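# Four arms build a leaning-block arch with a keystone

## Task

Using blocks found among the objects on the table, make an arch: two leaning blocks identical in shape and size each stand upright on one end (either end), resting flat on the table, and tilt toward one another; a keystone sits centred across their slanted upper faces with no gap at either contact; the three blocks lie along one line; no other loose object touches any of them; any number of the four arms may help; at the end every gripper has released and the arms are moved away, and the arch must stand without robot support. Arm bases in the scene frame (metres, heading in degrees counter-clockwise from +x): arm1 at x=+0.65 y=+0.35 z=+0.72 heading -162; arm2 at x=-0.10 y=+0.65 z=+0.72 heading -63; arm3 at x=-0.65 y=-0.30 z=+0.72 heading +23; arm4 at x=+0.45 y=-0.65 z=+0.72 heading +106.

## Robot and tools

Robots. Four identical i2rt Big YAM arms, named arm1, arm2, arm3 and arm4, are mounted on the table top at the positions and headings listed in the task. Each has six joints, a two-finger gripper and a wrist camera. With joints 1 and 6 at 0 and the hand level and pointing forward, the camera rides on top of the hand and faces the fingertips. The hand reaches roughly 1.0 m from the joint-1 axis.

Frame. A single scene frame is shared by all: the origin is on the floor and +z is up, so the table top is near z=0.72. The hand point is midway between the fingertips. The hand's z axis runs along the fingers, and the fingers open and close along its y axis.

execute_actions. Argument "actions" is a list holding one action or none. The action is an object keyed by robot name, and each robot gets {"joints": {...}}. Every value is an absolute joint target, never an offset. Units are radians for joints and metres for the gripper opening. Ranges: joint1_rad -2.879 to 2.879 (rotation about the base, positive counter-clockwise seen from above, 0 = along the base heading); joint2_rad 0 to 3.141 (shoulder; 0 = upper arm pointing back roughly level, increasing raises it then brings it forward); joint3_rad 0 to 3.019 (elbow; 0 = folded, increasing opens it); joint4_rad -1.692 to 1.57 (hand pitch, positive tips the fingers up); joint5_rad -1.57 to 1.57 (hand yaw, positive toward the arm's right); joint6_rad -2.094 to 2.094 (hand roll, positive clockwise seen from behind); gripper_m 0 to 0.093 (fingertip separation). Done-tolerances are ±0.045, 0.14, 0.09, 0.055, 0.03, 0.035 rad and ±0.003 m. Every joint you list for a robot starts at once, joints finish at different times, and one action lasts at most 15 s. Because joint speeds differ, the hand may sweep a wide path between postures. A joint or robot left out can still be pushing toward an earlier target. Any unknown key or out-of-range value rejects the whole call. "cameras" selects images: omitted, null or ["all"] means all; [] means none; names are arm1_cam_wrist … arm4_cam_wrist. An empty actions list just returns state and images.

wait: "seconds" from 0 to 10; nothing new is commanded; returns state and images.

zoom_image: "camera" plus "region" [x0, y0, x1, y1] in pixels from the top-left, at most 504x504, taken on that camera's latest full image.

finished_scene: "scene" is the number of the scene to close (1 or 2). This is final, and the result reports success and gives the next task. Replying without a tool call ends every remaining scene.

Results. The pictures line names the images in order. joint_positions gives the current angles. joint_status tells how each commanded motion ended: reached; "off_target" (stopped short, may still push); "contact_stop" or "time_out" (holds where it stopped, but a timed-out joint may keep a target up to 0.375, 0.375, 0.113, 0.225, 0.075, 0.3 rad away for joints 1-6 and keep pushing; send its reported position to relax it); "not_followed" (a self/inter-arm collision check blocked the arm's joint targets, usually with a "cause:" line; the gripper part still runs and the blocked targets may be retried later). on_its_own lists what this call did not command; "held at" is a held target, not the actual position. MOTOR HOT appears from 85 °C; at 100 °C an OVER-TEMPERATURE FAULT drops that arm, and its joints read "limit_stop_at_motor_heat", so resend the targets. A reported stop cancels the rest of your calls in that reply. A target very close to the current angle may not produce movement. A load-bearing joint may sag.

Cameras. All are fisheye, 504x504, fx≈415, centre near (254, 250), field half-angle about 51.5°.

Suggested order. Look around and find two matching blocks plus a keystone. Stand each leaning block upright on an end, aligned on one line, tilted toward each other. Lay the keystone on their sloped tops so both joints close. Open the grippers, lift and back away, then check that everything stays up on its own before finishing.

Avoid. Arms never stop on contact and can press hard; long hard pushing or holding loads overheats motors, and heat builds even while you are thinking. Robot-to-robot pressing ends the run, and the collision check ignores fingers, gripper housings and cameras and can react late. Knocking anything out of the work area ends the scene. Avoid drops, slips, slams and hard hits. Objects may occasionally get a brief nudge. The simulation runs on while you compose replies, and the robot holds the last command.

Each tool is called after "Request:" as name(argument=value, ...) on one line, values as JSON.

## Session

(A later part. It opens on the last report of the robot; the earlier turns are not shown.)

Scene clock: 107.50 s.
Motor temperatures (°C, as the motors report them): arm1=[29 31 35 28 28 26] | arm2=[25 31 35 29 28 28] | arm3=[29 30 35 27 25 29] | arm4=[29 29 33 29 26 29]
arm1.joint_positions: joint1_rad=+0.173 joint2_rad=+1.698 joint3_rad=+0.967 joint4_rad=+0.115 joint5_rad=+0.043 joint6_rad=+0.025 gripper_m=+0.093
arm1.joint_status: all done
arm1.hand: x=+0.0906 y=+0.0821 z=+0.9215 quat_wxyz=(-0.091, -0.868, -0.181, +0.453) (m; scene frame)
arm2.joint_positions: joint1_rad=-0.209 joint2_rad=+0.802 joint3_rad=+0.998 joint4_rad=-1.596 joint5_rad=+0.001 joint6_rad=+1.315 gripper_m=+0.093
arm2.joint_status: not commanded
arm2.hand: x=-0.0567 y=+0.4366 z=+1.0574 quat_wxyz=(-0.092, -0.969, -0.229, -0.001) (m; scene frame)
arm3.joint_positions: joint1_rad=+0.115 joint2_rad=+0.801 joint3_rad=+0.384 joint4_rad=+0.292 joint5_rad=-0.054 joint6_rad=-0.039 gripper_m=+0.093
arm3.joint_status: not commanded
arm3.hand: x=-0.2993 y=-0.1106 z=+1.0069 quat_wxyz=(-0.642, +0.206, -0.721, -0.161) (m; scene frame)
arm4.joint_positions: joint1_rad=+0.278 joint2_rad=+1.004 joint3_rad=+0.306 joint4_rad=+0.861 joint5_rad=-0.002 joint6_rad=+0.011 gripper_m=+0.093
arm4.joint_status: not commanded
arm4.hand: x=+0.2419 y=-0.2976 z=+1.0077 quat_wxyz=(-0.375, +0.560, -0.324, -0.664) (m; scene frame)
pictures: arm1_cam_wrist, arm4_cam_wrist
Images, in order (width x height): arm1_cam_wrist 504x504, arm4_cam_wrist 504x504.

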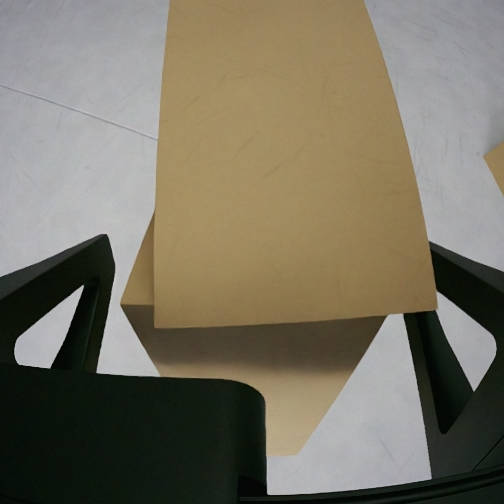

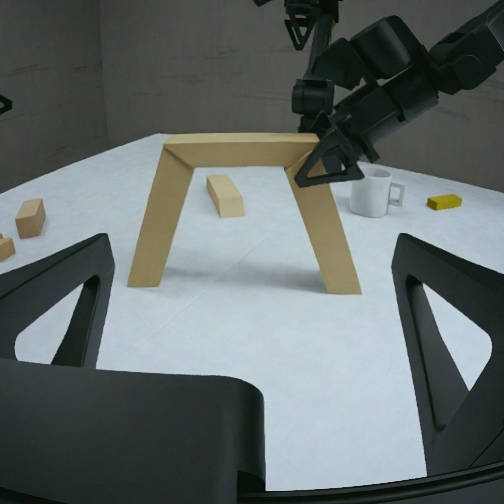

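Request:
execute_actions(actions=[{"arm1":{"joints":{"joint2_rad":1.65}}}], cameras=["arm4_cam_wrist","arm1_cam_wrist"])

Request:
zoom_image(camera="arm4_cam_wrist", region=[250,90,390,230])

Scene clock: 108.43 s.
Motor temperatures (°C, as the motors report them): arm1=[29 31 35 28 28 26] | arm2=[25 30 35 29 28 28] | arm3=[29 30 35 27 25 29] | arm4=[29 29 33 29 26 29]
arm1.joint_positions: joint1_rad=+0.173 joint2_rad=+1.678 joint3_rad=+0.967 joint4_rad=+0.115 joint5_rad=+0.043 joint6_rad=+0.025 gripper_m=+0.093
arm1.joint_status: all done
arm1.hand: x=+0.0903 y=+0.0819 z=+0.9334 quat_wxyz=(-0.093, -0.864, -0.180, +0.461) (m; scene frame)
arm2.joint_positions: joint1_rad=-0.209 joint2_rad=+0.802 joint3_rad=+0.998 joint4_rad=-1.596 joint5_rad=+0.001 joint6_rad=+1.315 gripper_m=+0.093
arm2.joint_status: not commanded
arm2.hand: x=-0.0567 y=+0.4366 z=+1.0574 quat_wxyz=(-0.092, -0.969, -0.229, -0.001) (m; scene frame)
arm3.joint_positions: joint1_rad=+0.115 joint2_rad=+0.801 joint3_rad=+0.384 joint4_rad=+0.292 joint5_rad=-0.054 joint6_rad=-0.039 gripper_m=+0.093
arm3.joint_status: not commanded
arm3.hand: x=-0.2993 y=-0.1106 z=+1.0069 quat_wxyz=(-0.642, +0.206, -0.721, -0.161) (m; scene frame)
arm4.joint_positions: joint1_rad=+0.278 joint2_rad=+1.004 joint3_rad=+0.306 joint4_rad=+0.861 joint5_rad=-0.002 joint6_rad=+0.011 gripper_m=+0.093
arm4.joint_status: not commanded
arm4.hand: x=+0.2419 y=-0.2976 z=+1.0077 quat_wxyz=(-0.375, +0.560, -0.324, -0.664) (m; scene frame)
pictures: arm1_cam_wrist, arm4_cam_wrist
Images, in order (width x height): arm1_cam_wrist 504x504, arm4_cam_wrist 504x504.

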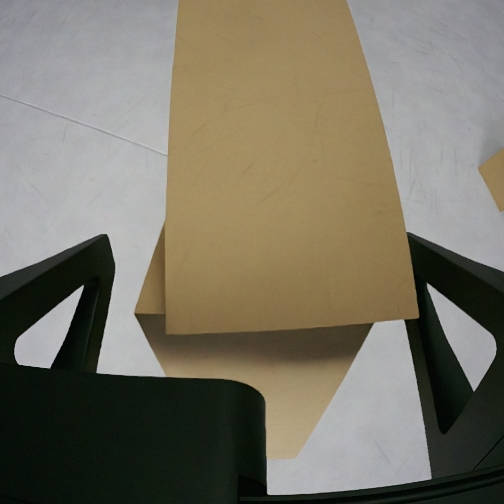

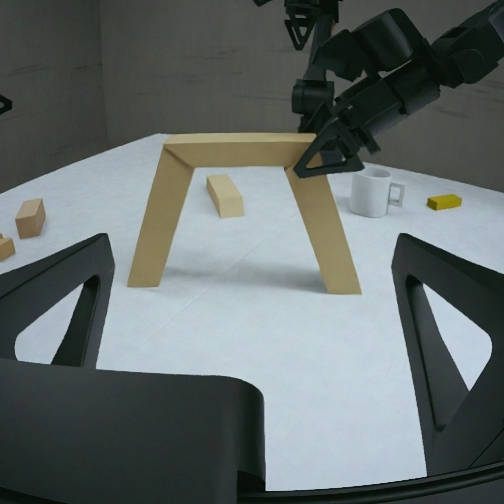

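Region (250, 90, 390, 230) of arm4_cam_wrist's 504x504 image, scaled by 3.600, with more detail than that image has.

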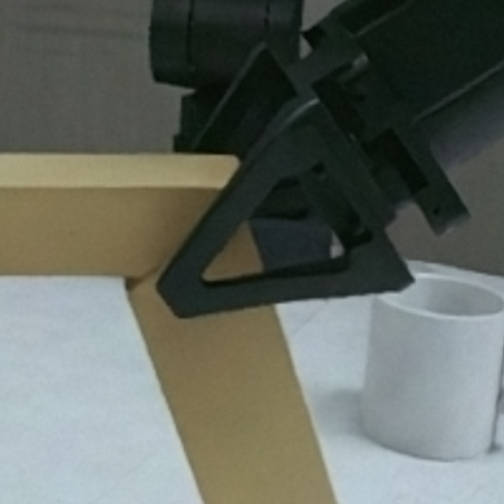

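Request:
execute_actions(actions=[{"arm1":{"joints":{"gripper_m":0.056}}}], cameras=["arm4_cam_wrist","arm1_cam_wrist"])

Request:
execute_actions(actions=[{"arm1":{"joints":{"gripper_m":0.093}}}], cameras=["arm4_cam_wrist","arm1_cam_wrist"])

Scene clock: 109.13 s.
Motor temperatures (°C, as the motors report them): arm1=[29 31 35 28 28 26] | arm2=[25 30 35 29 28 28] | arm3=[29 30 35 27 25 29] | arm4=[29 29 33 29 26 29]
arm1.joint_positions: joint1_rad=+0.173 joint2_rad=+1.678 joint3_rad=+0.967 joint4_rad=+0.115 joint5_rad=+0.045 joint6_rad=+0.026 gripper_m=+0.059
arm1.joint_status: all done
arm1.hand: x=+0.0901 y=+0.0823 z=+0.9334 quat_wxyz=(-0.093, -0.864, -0.179, +0.461) (m; scene frame)
arm2.joint_positions: joint1_rad=-0.209 joint2_rad=+0.802 joint3_rad=+0.998 joint4_rad=-1.596 joint5_rad=+0.001 joint6_rad=+1.315 gripper_m=+0.093
arm2.joint_status: not commanded
arm2.hand: x=-0.0567 y=+0.4366 z=+1.0574 quat_wxyz=(-0.092, -0.969, -0.229, -0.001) (m; scene frame)
arm3.joint_positions: joint1_rad=+0.115 joint2_rad=+0.801 joint3_rad=+0.384 joint4_rad=+0.292 joint5_rad=-0.054 joint6_rad=-0.039 gripper_m=+0.093
arm3.joint_status: not commanded
arm3.hand: x=-0.2993 y=-0.1106 z=+1.0069 quat_wxyz=(-0.642, +0.206, -0.721, -0.161) (m; scene frame)
arm4.joint_positions: joint1_rad=+0.278 joint2_rad=+1.004 joint3_rad=+0.306 joint4_rad=+0.861 joint5_rad=-0.002 joint6_rad=+0.011 gripper_m=+0.093
arm4.joint_status: not commanded
arm4.hand: x=+0.2419 y=-0.2976 z=+1.0077 quat_wxyz=(-0.375, +0.560, -0.324, -0.664) (m; scene frame)
pictures: arm1_cam_wrist, arm4_cam_wrist
Images, in order (width x height): arm1_cam_wrist 504x504, arm4_cam_wrist 504x504.

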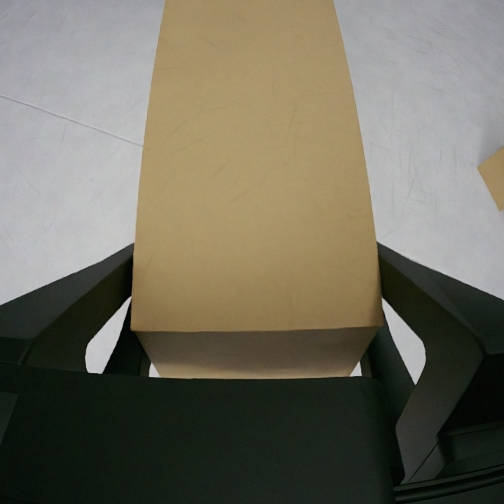

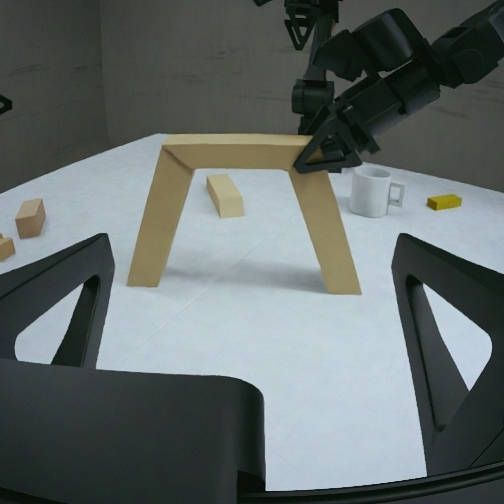

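Scene clock: 109.70 s.
Motor temperatures (°C, as the motors report them): arm1=[29 31 35 28 28 26] | arm2=[25 30 35 29 28 28] | arm3=[29 30 35 27 25 29] | arm4=[29 29 33 29 26 29]
arm1.joint_positions: joint1_rad=+0.173 joint2_rad=+1.678 joint3_rad=+0.967 joint4_rad=+0.115 joint5_rad=+0.045 joint6_rad=+0.027 gripper_m=+0.093
arm1.joint_status: all done
arm1.hand: x=+0.0901 y=+0.0823 z=+0.9334 quat_wxyz=(-0.093, -0.864, -0.179, +0.461) (m; scene frame)
arm2.joint_positions: joint1_rad=-0.209 joint2_rad=+0.802 joint3_rad=+0.998 joint4_rad=-1.596 joint5_rad=+0.001 joint6_rad=+1.315 gripper_m=+0.093
arm2.joint_status: not commanded
arm2.hand: x=-0.0567 y=+0.4366 z=+1.0574 quat_wxyz=(-0.092, -0.969, -0.229, -0.001) (m; scene frame)
arm3.joint_positions: joint1_rad=+0.115 joint2_rad=+0.801 joint3_rad=+0.384 joint4_rad=+0.292 joint5_rad=-0.054 joint6_rad=-0.039 gripper_m=+0.093
arm3.joint_status: not commanded
arm3.hand: x=-0.2993 y=-0.1106 z=+1.0069 quat_wxyz=(-0.642, +0.206, -0.721, -0.161) (m; scene frame)
arm4.joint_positions: joint1_rad=+0.278 joint2_rad=+1.004 joint3_rad=+0.306 joint4_rad=+0.861 joint5_rad=-0.002 joint6_rad=+0.011 gripper_m=+0.093
arm4.joint_status: not commanded
arm4.hand: x=+0.2419 y=-0.2976 z=+1.0077 quat_wxyz=(-0.375, +0.560, -0.324, -0.664) (m; scene frame)
pictures: arm1_cam_wrist, arm4_cam_wrist
Images, in order (width x height): arm1_cam_wrist 504x504, arm4_cam_wrist 504x504.

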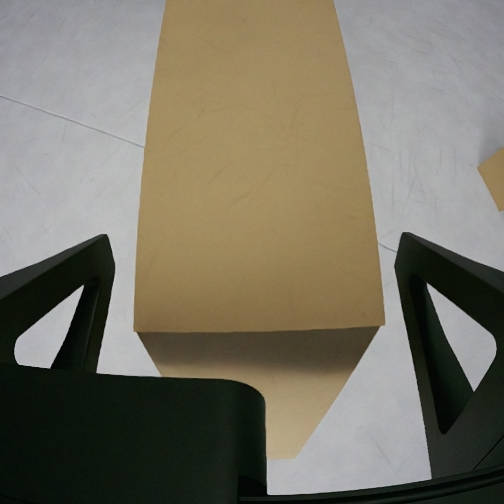

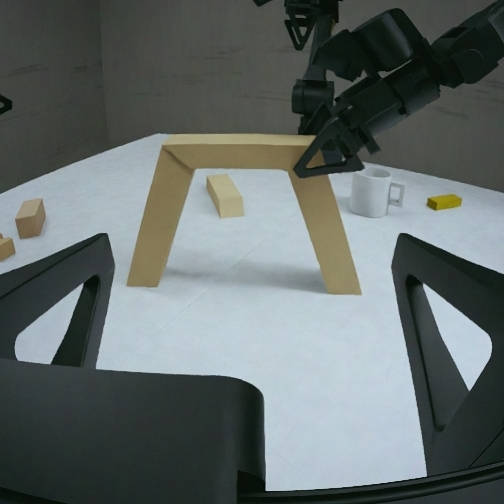

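Aligned. Withdrawing arm1.

Request:
execute_actions(actions=[{"arm1":{"joints":{"joint2_rad":1.3,"joint3_rad":0.7,"joint4_rad":0.05}}}], cameras=[])

Request:
execute_actions(actions=[{"arm1":{"joints":{"joint2_rad":0.8,"joint3_rad":0.5,"joint4_rad":0.3}},"arm3":{"joints":{"joint2_rad":0.8,"joint3_rad":0.56}}}], cameras=["arm4_cam_wrist","arm1_cam_wrist","arm3_cam_wrist"])

Request:
zoom_image(camera="arm4_cam_wrist", region=[110,110,380,310])

Request:
zoom_image(camera="arm4_cam_wrist", region=[260,110,360,210])

Request:
zoom_image(camera="arm4_cam_wrist", region=[140,110,240,210])

Scene clock: 111.00 s.
Motor temperatures (°C, as the motors report them): arm1=[29 31 35 28 28 26] | arm2=[25 30 35 29 28 28] | arm3=[29 29 35 27 25 29] | arm4=[29 29 33 29 26 29]
arm1.joint_positions: joint1_rad=+0.173 joint2_rad=+1.304 joint3_rad=+0.701 joint4_rad=+0.058 joint5_rad=+0.045 joint6_rad=+0.027 gripper_m=+0.093
arm1.joint_status: all done
arm1.hand: x=+0.1894 y=+0.1310 z=+0.9902 quat_wxyz=(-0.098, -0.852, -0.176, +0.483) (m; scene frame)
arm2.joint_positions: joint1_rad=-0.209 joint2_rad=+0.802 joint3_rad=+0.998 joint4_rad=-1.596 joint5_rad=+0.001 joint6_rad=+1.315 gripper_m=+0.093
arm2.joint_status: not commanded
arm2.hand: x=-0.0567 y=+0.4366 z=+1.0574 quat_wxyz=(-0.092, -0.969, -0.229, -0.001) (m; scene frame)
arm3.joint_positions: joint1_rad=+0.115 joint2_rad=+0.801 joint3_rad=+0.384 joint4_rad=+0.292 joint5_rad=-0.054 joint6_rad=-0.039 gripper_m=+0.093
arm3.joint_status: not commanded
arm3.hand: x=-0.2993 y=-0.1106 z=+1.0069 quat_wxyz=(-0.642, +0.206, -0.721, -0.161) (m; scene frame)
arm4.joint_positions: joint1_rad=+0.278 joint2_rad=+1.004 joint3_rad=+0.306 joint4_rad=+0.861 joint5_rad=-0.002 joint6_rad=+0.011 gripper_m=+0.093
arm4.joint_status: not commanded
arm4.hand: x=+0.2419 y=-0.2976 z=+1.0077 quat_wxyz=(-0.375, +0.560, -0.324, -0.664) (m; scene frame)
pictures: none
No camera images: the call's "cameras" was empty. Leave "cameras" out to get every camera's image.

Scene clock: 112.27 s.
Motor temperatures (°C, as the motors report them): arm1=[29 31 35 28 28 26] | arm2=[25 30 35 29 28 28] | arm3=[29 29 35 27 25 29] | arm4=[29 29 33 29 26 29]
arm1.joint_positions: joint1_rad=+0.173 joint2_rad=+0.795 joint3_rad=+0.494 joint4_rad=+0.282 joint5_rad=+0.045 joint6_rad=+0.027 gripper_m=+0.093
arm1.joint_status: all done
arm1.hand: x=+0.2767 y=+0.1737 z=+1.1509 quat_wxyz=(-0.152, -0.699, -0.137, +0.685) (m; scene frame)
arm2.joint_positions: joint1_rad=-0.209 joint2_rad=+0.802 joint3_rad=+0.998 joint4_rad=-1.596 joint5_rad=+0.001 joint6_rad=+1.315 gripper_m=+0.093
arm2.joint_status: not commanded
arm2.hand: x=-0.0567 y=+0.4366 z=+1.0574 quat_wxyz=(-0.092, -0.969, -0.229, -0.001) (m; scene frame)
arm3.joint_positions: joint1_rad=+0.115 joint2_rad=+0.801 joint3_rad=+0.520 joint4_rad=+0.292 joint5_rad=-0.054 joint6_rad=-0.039 gripper_m=+0.093
arm3.joint_status: all done
arm3.hand: x=-0.2816 y=-0.1016 z=+1.0892 quat_wxyz=(-0.690, +0.196, -0.676, -0.171) (m; scene frame)
arm4.joint_positions: joint1_rad=+0.278 joint2_rad=+1.004 joint3_rad=+0.306 joint4_rad=+0.861 joint5_rad=-0.002 joint6_rad=+0.011 gripper_m=+0.093
arm4.joint_status: not commanded
arm4.hand: x=+0.2419 y=-0.2976 z=+1.0077 quat_wxyz=(-0.375, +0.560, -0.324, -0.664) (m; scene frame)
pictures: arm1_cam_wrist, arm3_cam_wrist, arm4_cam_wrist
Images, in order (width x height): arm1_cam_wrist 504x504, arm3_cam_wrist 504x504, arm4_cam_wrist 504x504.

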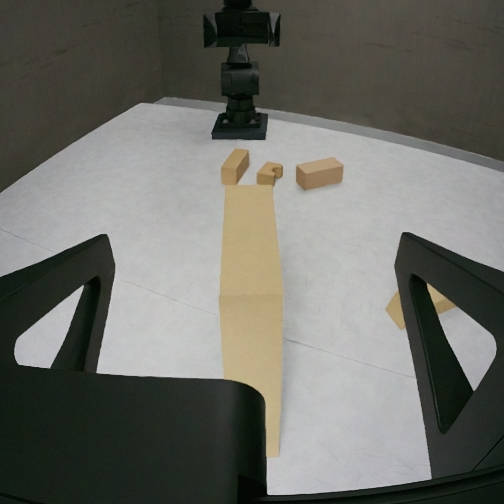

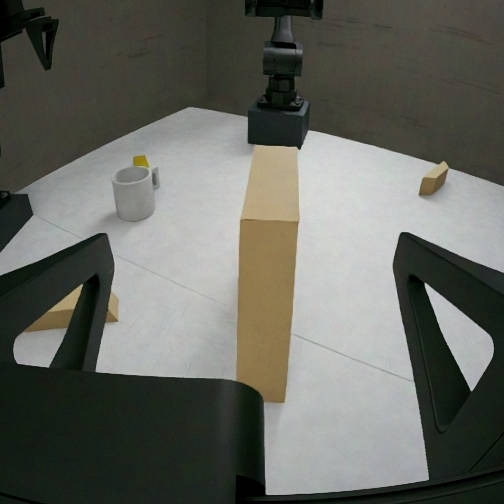

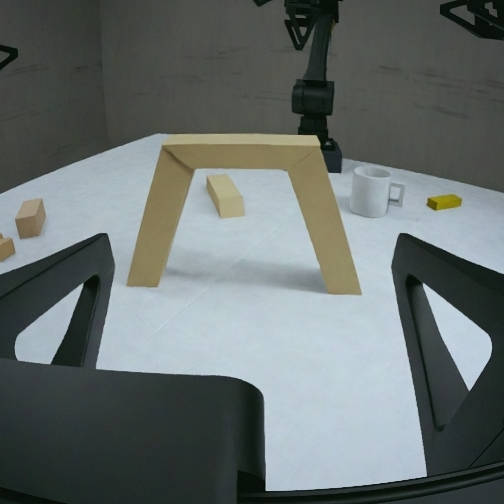

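Region (110, 110, 380, 310) of arm4_cam_wrist's 504x504 image, scaled by 1.867, with more detail than that image has; it fills the top 373 rows of this view, and the rest is white.

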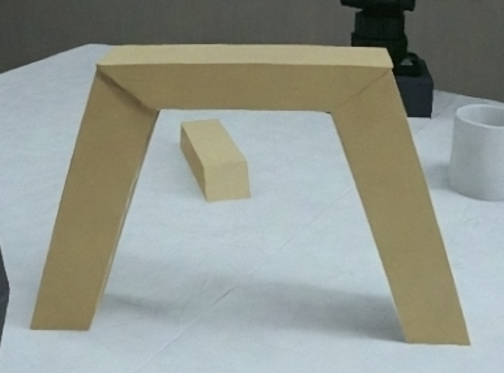

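Region (260, 110, 360, 210) of arm4_cam_wrist's 504x504 image, scaled by 5.040, with more detail than that image has.

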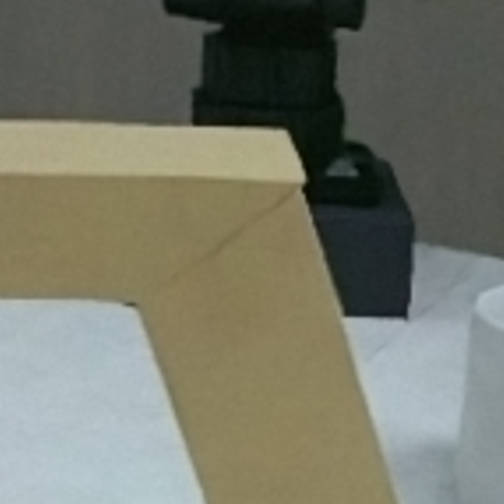

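Region (140, 110, 240, 210) of arm4_cam_wrist's 504x504 image, scaled by 5.040, with more detail than that image has.

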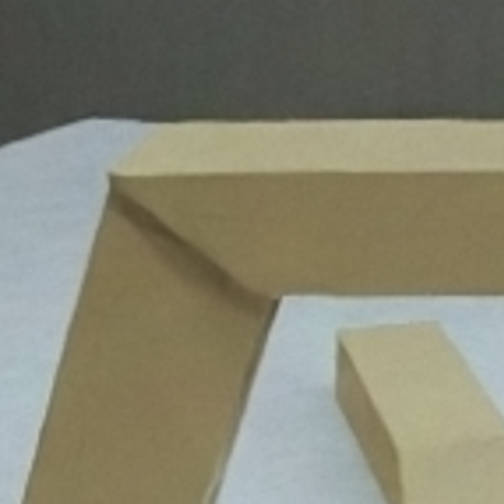

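Request:
execute_actions(actions=[{"arm3":{"joints":{"joint2_rad":1.48,"joint3_rad":1.17,"joint4_rad":-0.236}}}], cameras=["arm3_cam_wrist"])

Request:
execute_actions(actions=[{"arm3":{"joints":{"joint2_rad":1.69,"joint3_rad":1.295,"joint4_rad":-0.135}}}], cameras=["arm4_cam_wrist","arm3_cam_wrist"])

Scene clock: 114.00 s.
Motor temperatures (°C, as the motors report them): arm1=[29 31 35 28 28 26] | arm2=[25 30 35 29 28 28] | arm3=[29 29 36 27 25 29] | arm4=[29 29 33 29 26 29]
arm1.joint_positions: joint1_rad=+0.173 joint2_rad=+0.795 joint3_rad=+0.494 joint4_rad=+0.282 joint5_rad=+0.045 joint6_rad=+0.027 gripper_m=+0.093
arm1.joint_status: not commanded
arm1.hand: x=+0.2767 y=+0.1737 z=+1.1509 quat_wxyz=(-0.152, -0.699, -0.137, +0.685) (m; scene frame)
arm2.joint_positions: joint1_rad=-0.209 joint2_rad=+0.802 joint3_rad=+0.998 joint4_rad=-1.596 joint5_rad=+0.001 joint6_rad=+1.315 gripper_m=+0.093
arm2.joint_status: not commanded
arm2.hand: x=-0.0567 y=+0.4366 z=+1.0574 quat_wxyz=(-0.092, -0.969, -0.229, -0.001) (m; scene frame)
arm3.joint_positions: joint1_rad=+0.115 joint2_rad=+1.496 joint3_rad=+1.112 joint4_rad=-0.233 joint5_rad=-0.054 joint6_rad=-0.039 gripper_m=+0.093
arm3.joint_status: all done
arm3.hand: x=-0.1070 y=-0.0127 z=+0.9702 quat_wxyz=(-0.443, +0.236, -0.857, -0.121) (m; scene frame)
arm4.joint_positions: joint1_rad=+0.278 joint2_rad=+1.004 joint3_rad=+0.306 joint4_rad=+0.861 joint5_rad=-0.002 joint6_rad=+0.011 gripper_m=+0.093
arm4.joint_status: not commanded
arm4.hand: x=+0.2419 y=-0.2976 z=+1.0077 quat_wxyz=(-0.375, +0.560, -0.324, -0.664) (m; scene frame)
pictures: arm3_cam_wrist
Images, in order (width x height): arm3_cam_wrist 504x504.

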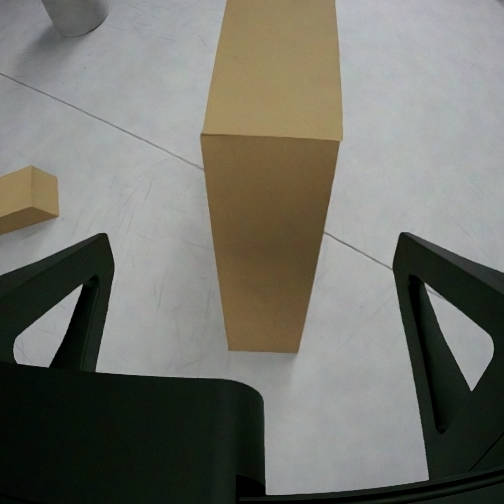

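Scene clock: 115.10 s.
Motor temperatures (°C, as the motors report them): arm1=[29 31 35 28 28 26] | arm2=[25 30 35 29 28 28] | arm3=[29 29 36 27 25 29] | arm4=[29 29 33 29 26 29]
arm1.joint_positions: joint1_rad=+0.173 joint2_rad=+0.795 joint3_rad=+0.494 joint4_rad=+0.282 joint5_rad=+0.045 joint6_rad=+0.027 gripper_m=+0.093
arm1.joint_status: not commanded
arm1.hand: x=+0.2767 y=+0.1737 z=+1.1509 quat_wxyz=(-0.152, -0.699, -0.137, +0.685) (m; scene frame)
arm2.joint_positions: joint1_rad=-0.209 joint2_rad=+0.802 joint3_rad=+0.998 joint4_rad=-1.596 joint5_rad=+0.001 joint6_rad=+1.315 gripper_m=+0.093
arm2.joint_status: not commanded
arm2.hand: x=-0.0567 y=+0.4366 z=+1.0574 quat_wxyz=(-0.092, -0.969, -0.229, -0.001) (m; scene frame)
arm3.joint_positions: joint1_rad=+0.115 joint2_rad=+1.710 joint3_rad=+1.261 joint4_rad=-0.146 joint5_rad=-0.054 joint6_rad=-0.039 gripper_m=+0.093
arm3.joint_status: all done
arm3.hand: x=-0.0417 y=+0.0205 z=+0.9349 quat_wxyz=(-0.452, +0.235, -0.851, -0.123) (m; scene frame)
arm4.joint_positions: joint1_rad=+0.278 joint2_rad=+1.004 joint3_rad=+0.306 joint4_rad=+0.861 joint5_rad=-0.002 joint6_rad=+0.011 gripper_m=+0.093
arm4.joint_status: not commanded
arm4.hand: x=+0.2419 y=-0.2976 z=+1.0077 quat_wxyz=(-0.375, +0.560, -0.324, -0.664) (m; scene frame)
pictures: arm3_cam_wrist, arm4_cam_wrist
Images, in order (width x height): arm3_cam_wrist 504x504, arm4_cam_wrist 504x504.

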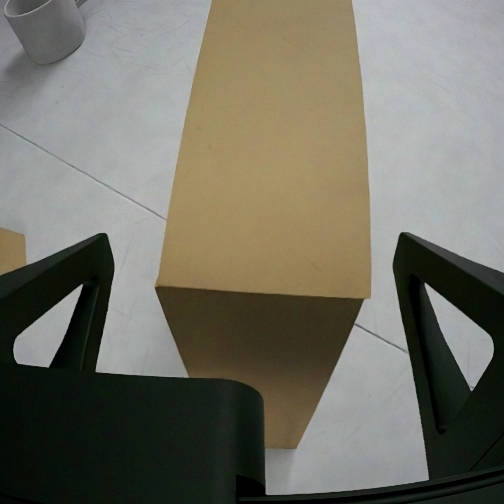

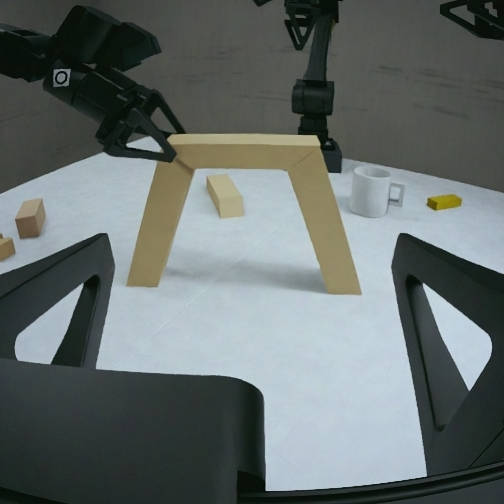

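Request:
execute_actions(actions=[{"arm3":{"joints":{"joint2_rad":1.4,"joint3_rad":1.0,"joint4_rad":-0.236}}}], cameras=[])

Request:
execute_actions(actions=[{"arm3":{"joints":{"joint2_rad":0.7,"joint3_rad":0.5}},"arm4":{"joints":{"joint2_rad":0.7}}}], cameras=["arm4_cam_wrist","arm1_cam_wrist"])

Scene clock: 116.40 s.
Motor temperatures (°C, as the motors report them): arm1=[29 31 36 28 28 26] | arm2=[25 30 35 29 28 28] | arm3=[29 29 36 27 25 29] | arm4=[29 29 33 29 26 29]
arm1.joint_positions: joint1_rad=+0.173 joint2_rad=+0.795 joint3_rad=+0.494 joint4_rad=+0.282 joint5_rad=+0.045 joint6_rad=+0.027 gripper_m=+0.093
arm1.joint_status: not commanded
arm1.hand: x=+0.2767 y=+0.1737 z=+1.1509 quat_wxyz=(-0.152, -0.699, -0.137, +0.685) (m; scene frame)
arm2.joint_positions: joint1_rad=-0.209 joint2_rad=+0.802 joint3_rad=+0.998 joint4_rad=-1.596 joint5_rad=+0.001 joint6_rad=+1.315 gripper_m=+0.093
arm2.joint_status: not commanded
arm2.hand: x=-0.0567 y=+0.4366 z=+1.0574 quat_wxyz=(-0.092, -0.969, -0.229, -0.001) (m; scene frame)
arm3.joint_positions: joint1_rad=+0.115 joint2_rad=+1.395 joint3_rad=+0.997 joint4_rad=-0.232 joint5_rad=-0.054 joint6_rad=-0.039 gripper_m=+0.093
arm3.joint_status: all done
arm3.hand: x=-0.1450 y=-0.0321 z=+0.9646 quat_wxyz=(-0.437, +0.236, -0.859, -0.120) (m; scene frame)
arm4.joint_positions: joint1_rad=+0.278 joint2_rad=+1.004 joint3_rad=+0.306 joint4_rad=+0.861 joint5_rad=-0.002 joint6_rad=+0.011 gripper_m=+0.093
arm4.joint_status: not commanded
arm4.hand: x=+0.2419 y=-0.2976 z=+1.0077 quat_wxyz=(-0.375, +0.560, -0.324, -0.664) (m; scene frame)
pictures: none
No camera images: the call's "cameras" was empty. Leave "cameras" out to get every camera's image.

Scene clock: 117.70 s.
Motor temperatures (°C, as the motors report them): arm1=[29 31 36 28 28 26] | arm2=[25 30 35 29 28 28] | arm3=[29 29 36 27 25 29] | arm4=[29 29 33 29 26 29]
arm1.joint_positions: joint1_rad=+0.173 joint2_rad=+0.795 joint3_rad=+0.494 joint4_rad=+0.282 joint5_rad=+0.045 joint6_rad=+0.027 gripper_m=+0.093
arm1.joint_status: not commanded
arm1.hand: x=+0.2767 y=+0.1737 z=+1.1509 quat_wxyz=(-0.152, -0.699, -0.137, +0.685) (m; scene frame)
arm2.joint_positions: joint1_rad=-0.209 joint2_rad=+0.802 joint3_rad=+0.998 joint4_rad=-1.596 joint5_rad=+0.001 joint6_rad=+1.315 gripper_m=+0.093
arm2.joint_status: not commanded
arm2.hand: x=-0.0567 y=+0.4366 z=+1.0574 quat_wxyz=(-0.092, -0.969, -0.229, -0.001) (m; scene frame)
arm3.joint_positions: joint1_rad=+0.115 joint2_rad=+0.700 joint3_rad=+0.496 joint4_rad=-0.234 joint5_rad=-0.054 joint6_rad=-0.039 gripper_m=+0.093
arm3.joint_status: all done
arm3.hand: x=-0.3239 y=-0.1231 z=+0.9875 quat_wxyz=(-0.519, +0.227, -0.813, -0.137) (m; scene frame)
arm4.joint_positions: joint1_rad=+0.278 joint2_rad=+0.693 joint3_rad=+0.306 joint4_rad=+0.856 joint5_rad=-0.002 joint6_rad=+0.011 gripper_m=+0.093
arm4.joint_status: all done
arm4.hand: x=+0.2744 y=-0.3531 z=+1.1186 quat_wxyz=(-0.419, +0.453, -0.261, -0.742) (m; scene frame)
pictures: arm1_cam_wrist, arm4_cam_wrist
Images, in order (width x height): arm1_cam_wrist 504x504, arm4_cam_wrist 504x504.

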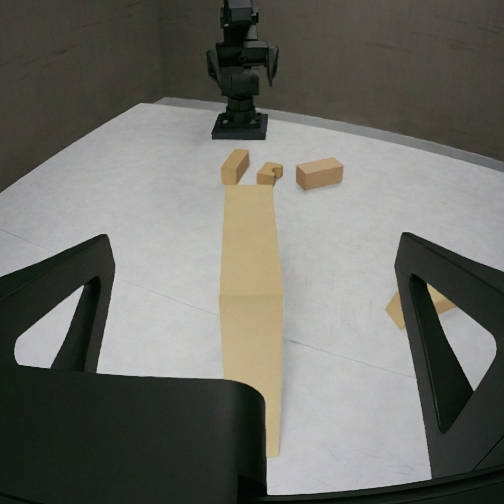

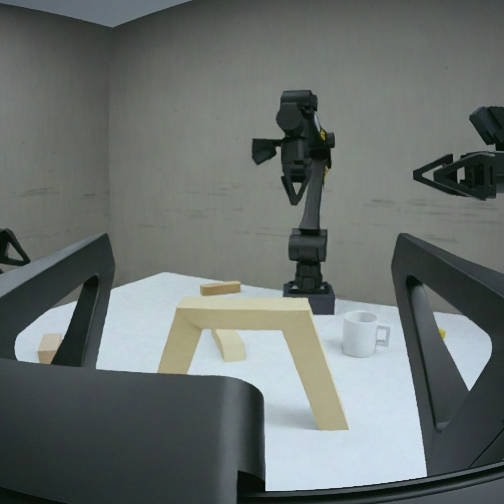

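Request:
finished_scene(scene=1)

The scene is finished: the task was done.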